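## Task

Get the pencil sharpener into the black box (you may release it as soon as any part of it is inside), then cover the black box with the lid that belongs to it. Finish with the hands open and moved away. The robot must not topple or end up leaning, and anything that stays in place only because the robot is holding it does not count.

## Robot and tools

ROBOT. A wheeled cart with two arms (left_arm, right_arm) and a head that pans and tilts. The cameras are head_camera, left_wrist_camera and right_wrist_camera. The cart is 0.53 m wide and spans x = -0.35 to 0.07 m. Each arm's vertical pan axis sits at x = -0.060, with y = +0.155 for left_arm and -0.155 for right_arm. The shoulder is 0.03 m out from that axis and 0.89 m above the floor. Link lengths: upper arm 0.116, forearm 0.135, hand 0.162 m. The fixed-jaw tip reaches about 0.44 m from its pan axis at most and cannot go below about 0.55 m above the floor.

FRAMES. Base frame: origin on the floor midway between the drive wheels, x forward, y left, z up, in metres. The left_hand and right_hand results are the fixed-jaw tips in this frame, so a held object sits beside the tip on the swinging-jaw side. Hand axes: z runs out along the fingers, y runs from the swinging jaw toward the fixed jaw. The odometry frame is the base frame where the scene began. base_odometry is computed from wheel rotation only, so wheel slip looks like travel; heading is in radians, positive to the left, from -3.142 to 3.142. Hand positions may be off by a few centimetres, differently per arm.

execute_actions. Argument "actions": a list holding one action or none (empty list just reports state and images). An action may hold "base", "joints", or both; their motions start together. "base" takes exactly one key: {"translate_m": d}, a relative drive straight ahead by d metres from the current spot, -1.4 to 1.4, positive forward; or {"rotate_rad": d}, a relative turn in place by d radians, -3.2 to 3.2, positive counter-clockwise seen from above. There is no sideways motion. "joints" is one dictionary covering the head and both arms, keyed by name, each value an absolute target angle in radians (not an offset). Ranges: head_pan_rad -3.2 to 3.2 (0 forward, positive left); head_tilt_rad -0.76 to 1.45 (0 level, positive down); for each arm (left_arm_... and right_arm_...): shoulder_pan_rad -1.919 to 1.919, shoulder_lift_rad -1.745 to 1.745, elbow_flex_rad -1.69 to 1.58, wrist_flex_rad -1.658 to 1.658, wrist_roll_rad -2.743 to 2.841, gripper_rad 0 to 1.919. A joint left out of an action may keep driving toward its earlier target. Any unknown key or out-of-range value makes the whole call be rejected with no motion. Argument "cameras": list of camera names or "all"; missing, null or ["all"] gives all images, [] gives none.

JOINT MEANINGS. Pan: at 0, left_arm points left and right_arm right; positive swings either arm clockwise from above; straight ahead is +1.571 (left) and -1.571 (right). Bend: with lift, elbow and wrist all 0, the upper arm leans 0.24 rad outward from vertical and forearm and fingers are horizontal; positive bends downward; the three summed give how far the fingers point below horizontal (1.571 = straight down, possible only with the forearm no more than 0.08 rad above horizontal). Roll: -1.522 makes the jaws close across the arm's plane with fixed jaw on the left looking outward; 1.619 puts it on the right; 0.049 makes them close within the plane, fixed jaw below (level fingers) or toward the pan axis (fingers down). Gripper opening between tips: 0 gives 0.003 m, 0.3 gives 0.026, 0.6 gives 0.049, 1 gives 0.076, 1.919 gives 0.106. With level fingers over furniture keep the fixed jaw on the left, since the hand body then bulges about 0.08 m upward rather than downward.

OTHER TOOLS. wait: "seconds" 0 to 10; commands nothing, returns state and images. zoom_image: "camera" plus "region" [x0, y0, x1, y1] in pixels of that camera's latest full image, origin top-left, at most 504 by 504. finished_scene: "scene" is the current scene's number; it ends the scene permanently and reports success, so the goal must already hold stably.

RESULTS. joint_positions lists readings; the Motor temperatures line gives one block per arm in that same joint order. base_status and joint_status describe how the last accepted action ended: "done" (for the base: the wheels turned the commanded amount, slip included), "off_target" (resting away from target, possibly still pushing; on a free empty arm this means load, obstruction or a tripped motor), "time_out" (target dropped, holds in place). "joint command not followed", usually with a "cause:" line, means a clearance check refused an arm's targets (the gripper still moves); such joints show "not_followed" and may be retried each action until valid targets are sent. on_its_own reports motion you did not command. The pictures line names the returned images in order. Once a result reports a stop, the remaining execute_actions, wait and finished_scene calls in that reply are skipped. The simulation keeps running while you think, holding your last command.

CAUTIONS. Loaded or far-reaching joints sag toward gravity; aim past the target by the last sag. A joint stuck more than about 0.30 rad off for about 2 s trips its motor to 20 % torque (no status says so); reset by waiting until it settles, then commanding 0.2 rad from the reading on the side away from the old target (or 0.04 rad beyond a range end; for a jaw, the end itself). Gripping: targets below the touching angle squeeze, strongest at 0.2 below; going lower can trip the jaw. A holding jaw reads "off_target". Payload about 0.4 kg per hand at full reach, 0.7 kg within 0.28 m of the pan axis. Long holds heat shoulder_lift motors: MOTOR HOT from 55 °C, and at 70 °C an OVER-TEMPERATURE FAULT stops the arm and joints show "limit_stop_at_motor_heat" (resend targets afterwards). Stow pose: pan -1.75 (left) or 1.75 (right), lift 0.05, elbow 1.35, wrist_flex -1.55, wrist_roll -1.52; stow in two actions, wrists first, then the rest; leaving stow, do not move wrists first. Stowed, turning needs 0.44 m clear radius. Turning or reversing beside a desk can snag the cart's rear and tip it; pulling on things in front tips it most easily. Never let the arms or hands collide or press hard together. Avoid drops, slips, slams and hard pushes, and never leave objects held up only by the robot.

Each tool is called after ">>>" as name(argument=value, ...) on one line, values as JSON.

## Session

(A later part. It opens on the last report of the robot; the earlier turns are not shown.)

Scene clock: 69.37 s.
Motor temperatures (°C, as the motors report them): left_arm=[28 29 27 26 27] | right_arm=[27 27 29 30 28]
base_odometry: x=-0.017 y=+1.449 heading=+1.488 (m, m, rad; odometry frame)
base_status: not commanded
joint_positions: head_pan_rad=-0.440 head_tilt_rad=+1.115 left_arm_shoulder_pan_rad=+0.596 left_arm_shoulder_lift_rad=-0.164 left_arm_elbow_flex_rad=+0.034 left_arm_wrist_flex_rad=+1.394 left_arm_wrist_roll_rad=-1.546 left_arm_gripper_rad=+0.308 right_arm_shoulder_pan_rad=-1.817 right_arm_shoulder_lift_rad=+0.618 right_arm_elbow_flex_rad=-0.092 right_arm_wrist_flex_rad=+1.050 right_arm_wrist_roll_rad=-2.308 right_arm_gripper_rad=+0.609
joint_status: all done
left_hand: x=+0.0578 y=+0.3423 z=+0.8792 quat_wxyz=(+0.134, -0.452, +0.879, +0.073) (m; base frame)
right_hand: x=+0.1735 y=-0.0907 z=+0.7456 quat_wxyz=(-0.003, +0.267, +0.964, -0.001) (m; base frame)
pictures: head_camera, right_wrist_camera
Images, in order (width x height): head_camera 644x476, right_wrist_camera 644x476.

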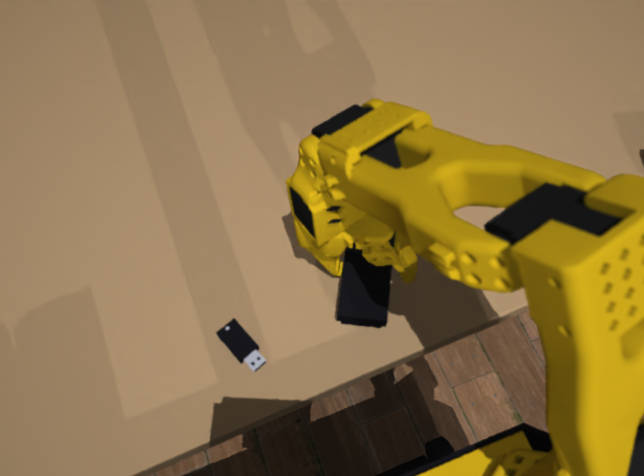

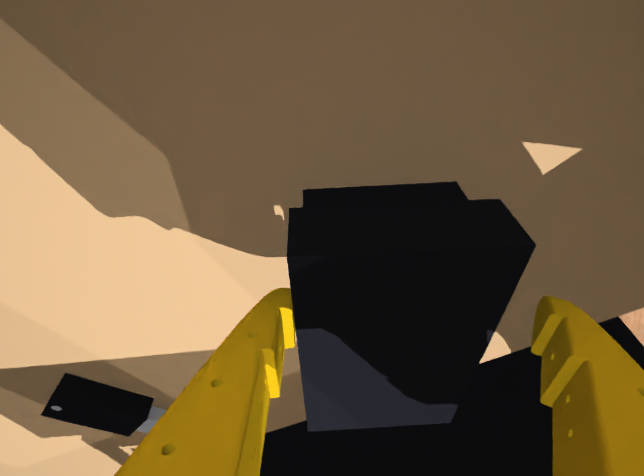

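>>> execute_actions(actions=[{"joints":{"right_arm_shoulder_pan_rad":-1.84,"right_arm_shoulder_lift_rad":0.40,"right_arm_wrist_flex_rad":1.2}}], cameras=["right_wrist_camera"])

>>> zoom_image(camera="right_wrist_camera", region=[260, 40, 560, 300])

Scene clock: 70.47 s.
Motor temperatures (°C, as the motors report them): left_arm=[28 29 27 26 27] | right_arm=[27 27 29 30 28]
base_odometry: x=-0.017 y=+1.449 heading=+1.488 (m, m, rad; odometry frame)
base_status: not commanded
joint_positions: head_pan_rad=-0.440 head_tilt_rad=+1.115 left_arm_shoulder_pan_rad=+0.596 left_arm_shoulder_lift_rad=-0.164 left_arm_elbow_flex_rad=+0.034 left_arm_wrist_flex_rad=+1.394 left_arm_wrist_roll_rad=-1.546 left_arm_gripper_rad=+0.308 right_arm_shoulder_pan_rad=-1.832 right_arm_shoulder_lift_rad=+0.454 right_arm_elbow_flex_rad=-0.092 right_arm_wrist_flex_rad=+1.194 right_arm_wrist_roll_rad=-2.308 right_arm_gripper_rad=+0.610
joint_status: all done
left_hand: x=+0.0578 y=+0.3423 z=+0.8792 quat_wxyz=(+0.134, -0.452, +0.879, +0.073) (m; base frame)
right_hand: x=+0.1710 y=-0.0875 z=+0.7794 quat_wxyz=(+0.006, +0.259, +0.966, +0.003) (m; base frame)
pictures: right_wrist_camera
Images, in order (width x height): right_wrist_camera 644x476.

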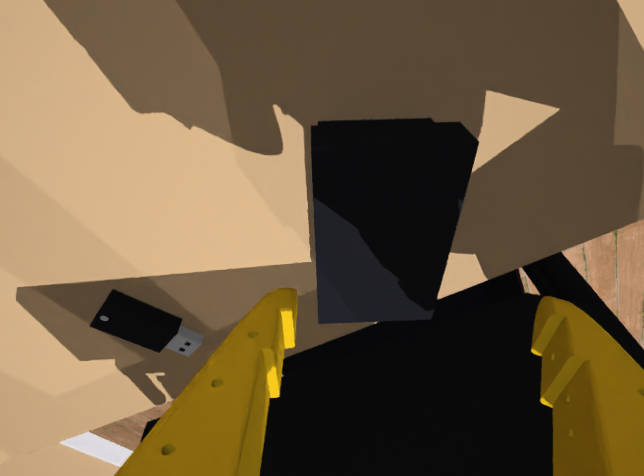

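Region (260, 40, 560, 300) of right_wrist_camera's 644x476 image, scaled by 1.680; it fills the top 437 rows of this view, and the rest is white.

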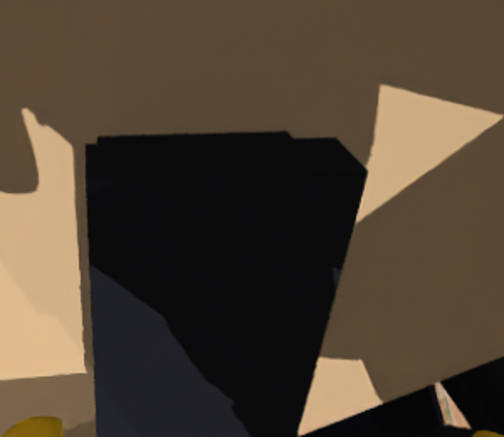

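>>> execute_actions(actions=[{"base":{"translate_m":-0.2},"joints":{"right_arm_shoulder_pan_rad":-0.9,"right_arm_shoulder_lift_rad":0.2,"head_tilt_rad":0.8,"head_pan_rad":-0.26}}], cameras=["head_camera"])

Scene clock: 72.53 s.
Motor temperatures (°C, as the motors report them): left_arm=[28 29 27 26 27] | right_arm=[27 27 29 30 28]
base_odometry: x=-0.033 y=+1.249 heading=+1.491 (m, m, rad; odometry frame)
base_status: done
joint_positions: head_pan_rad=-0.270 head_tilt_rad=+0.814 left_arm_shoulder_pan_rad=+0.596 left_arm_shoulder_lift_rad=-0.164 left_arm_elbow_flex_rad=+0.034 left_arm_wrist_flex_rad=+1.394 left_arm_wrist_roll_rad=-1.546 left_arm_gripper_rad=+0.308 right_arm_shoulder_pan_rad=-0.905 right_arm_shoulder_lift_rad=+0.252 right_arm_elbow_flex_rad=-0.090 right_arm_wrist_flex_rad=+1.196 right_arm_wrist_roll_rad=-2.308 right_arm_gripper_rad=+0.610
joint_status: all done
left_hand: x=+0.0578 y=+0.3423 z=+0.8792 quat_wxyz=(+0.134, -0.452, +0.879, +0.073) (m; base frame)
right_hand: x=+0.1471 y=-0.3104 z=+0.8237 quat_wxyz=(+0.106, +0.660, +0.744, +0.006) (m; base frame)
pictures: head_camera
Images, in order (width x height): head_camera 644x476.

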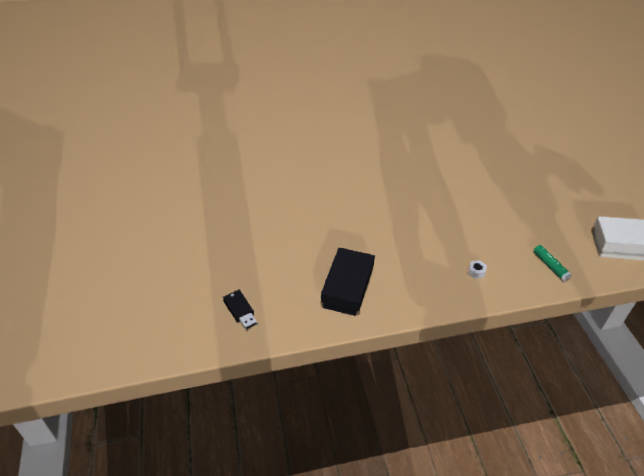

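>>> zoom_image(camera="head_camera", region=[300, 235, 400, 325])

Region (300, 235, 400, 325) of head_camera's 644x476 image, scaled by 5.040; it fills the top 454 rows of this view, and the rest is white.

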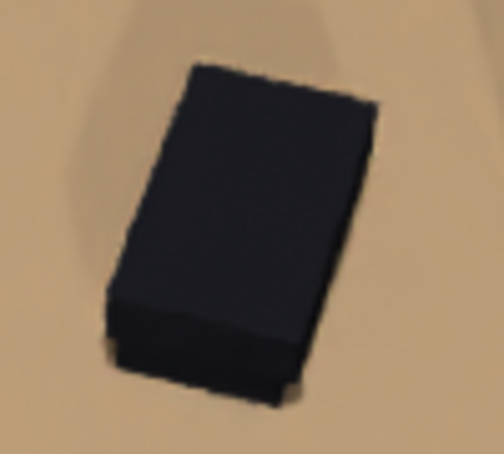

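The lid looks seated evenly on the box.

>>> finished_scene(scene=2)

The scene is finished: the task was done.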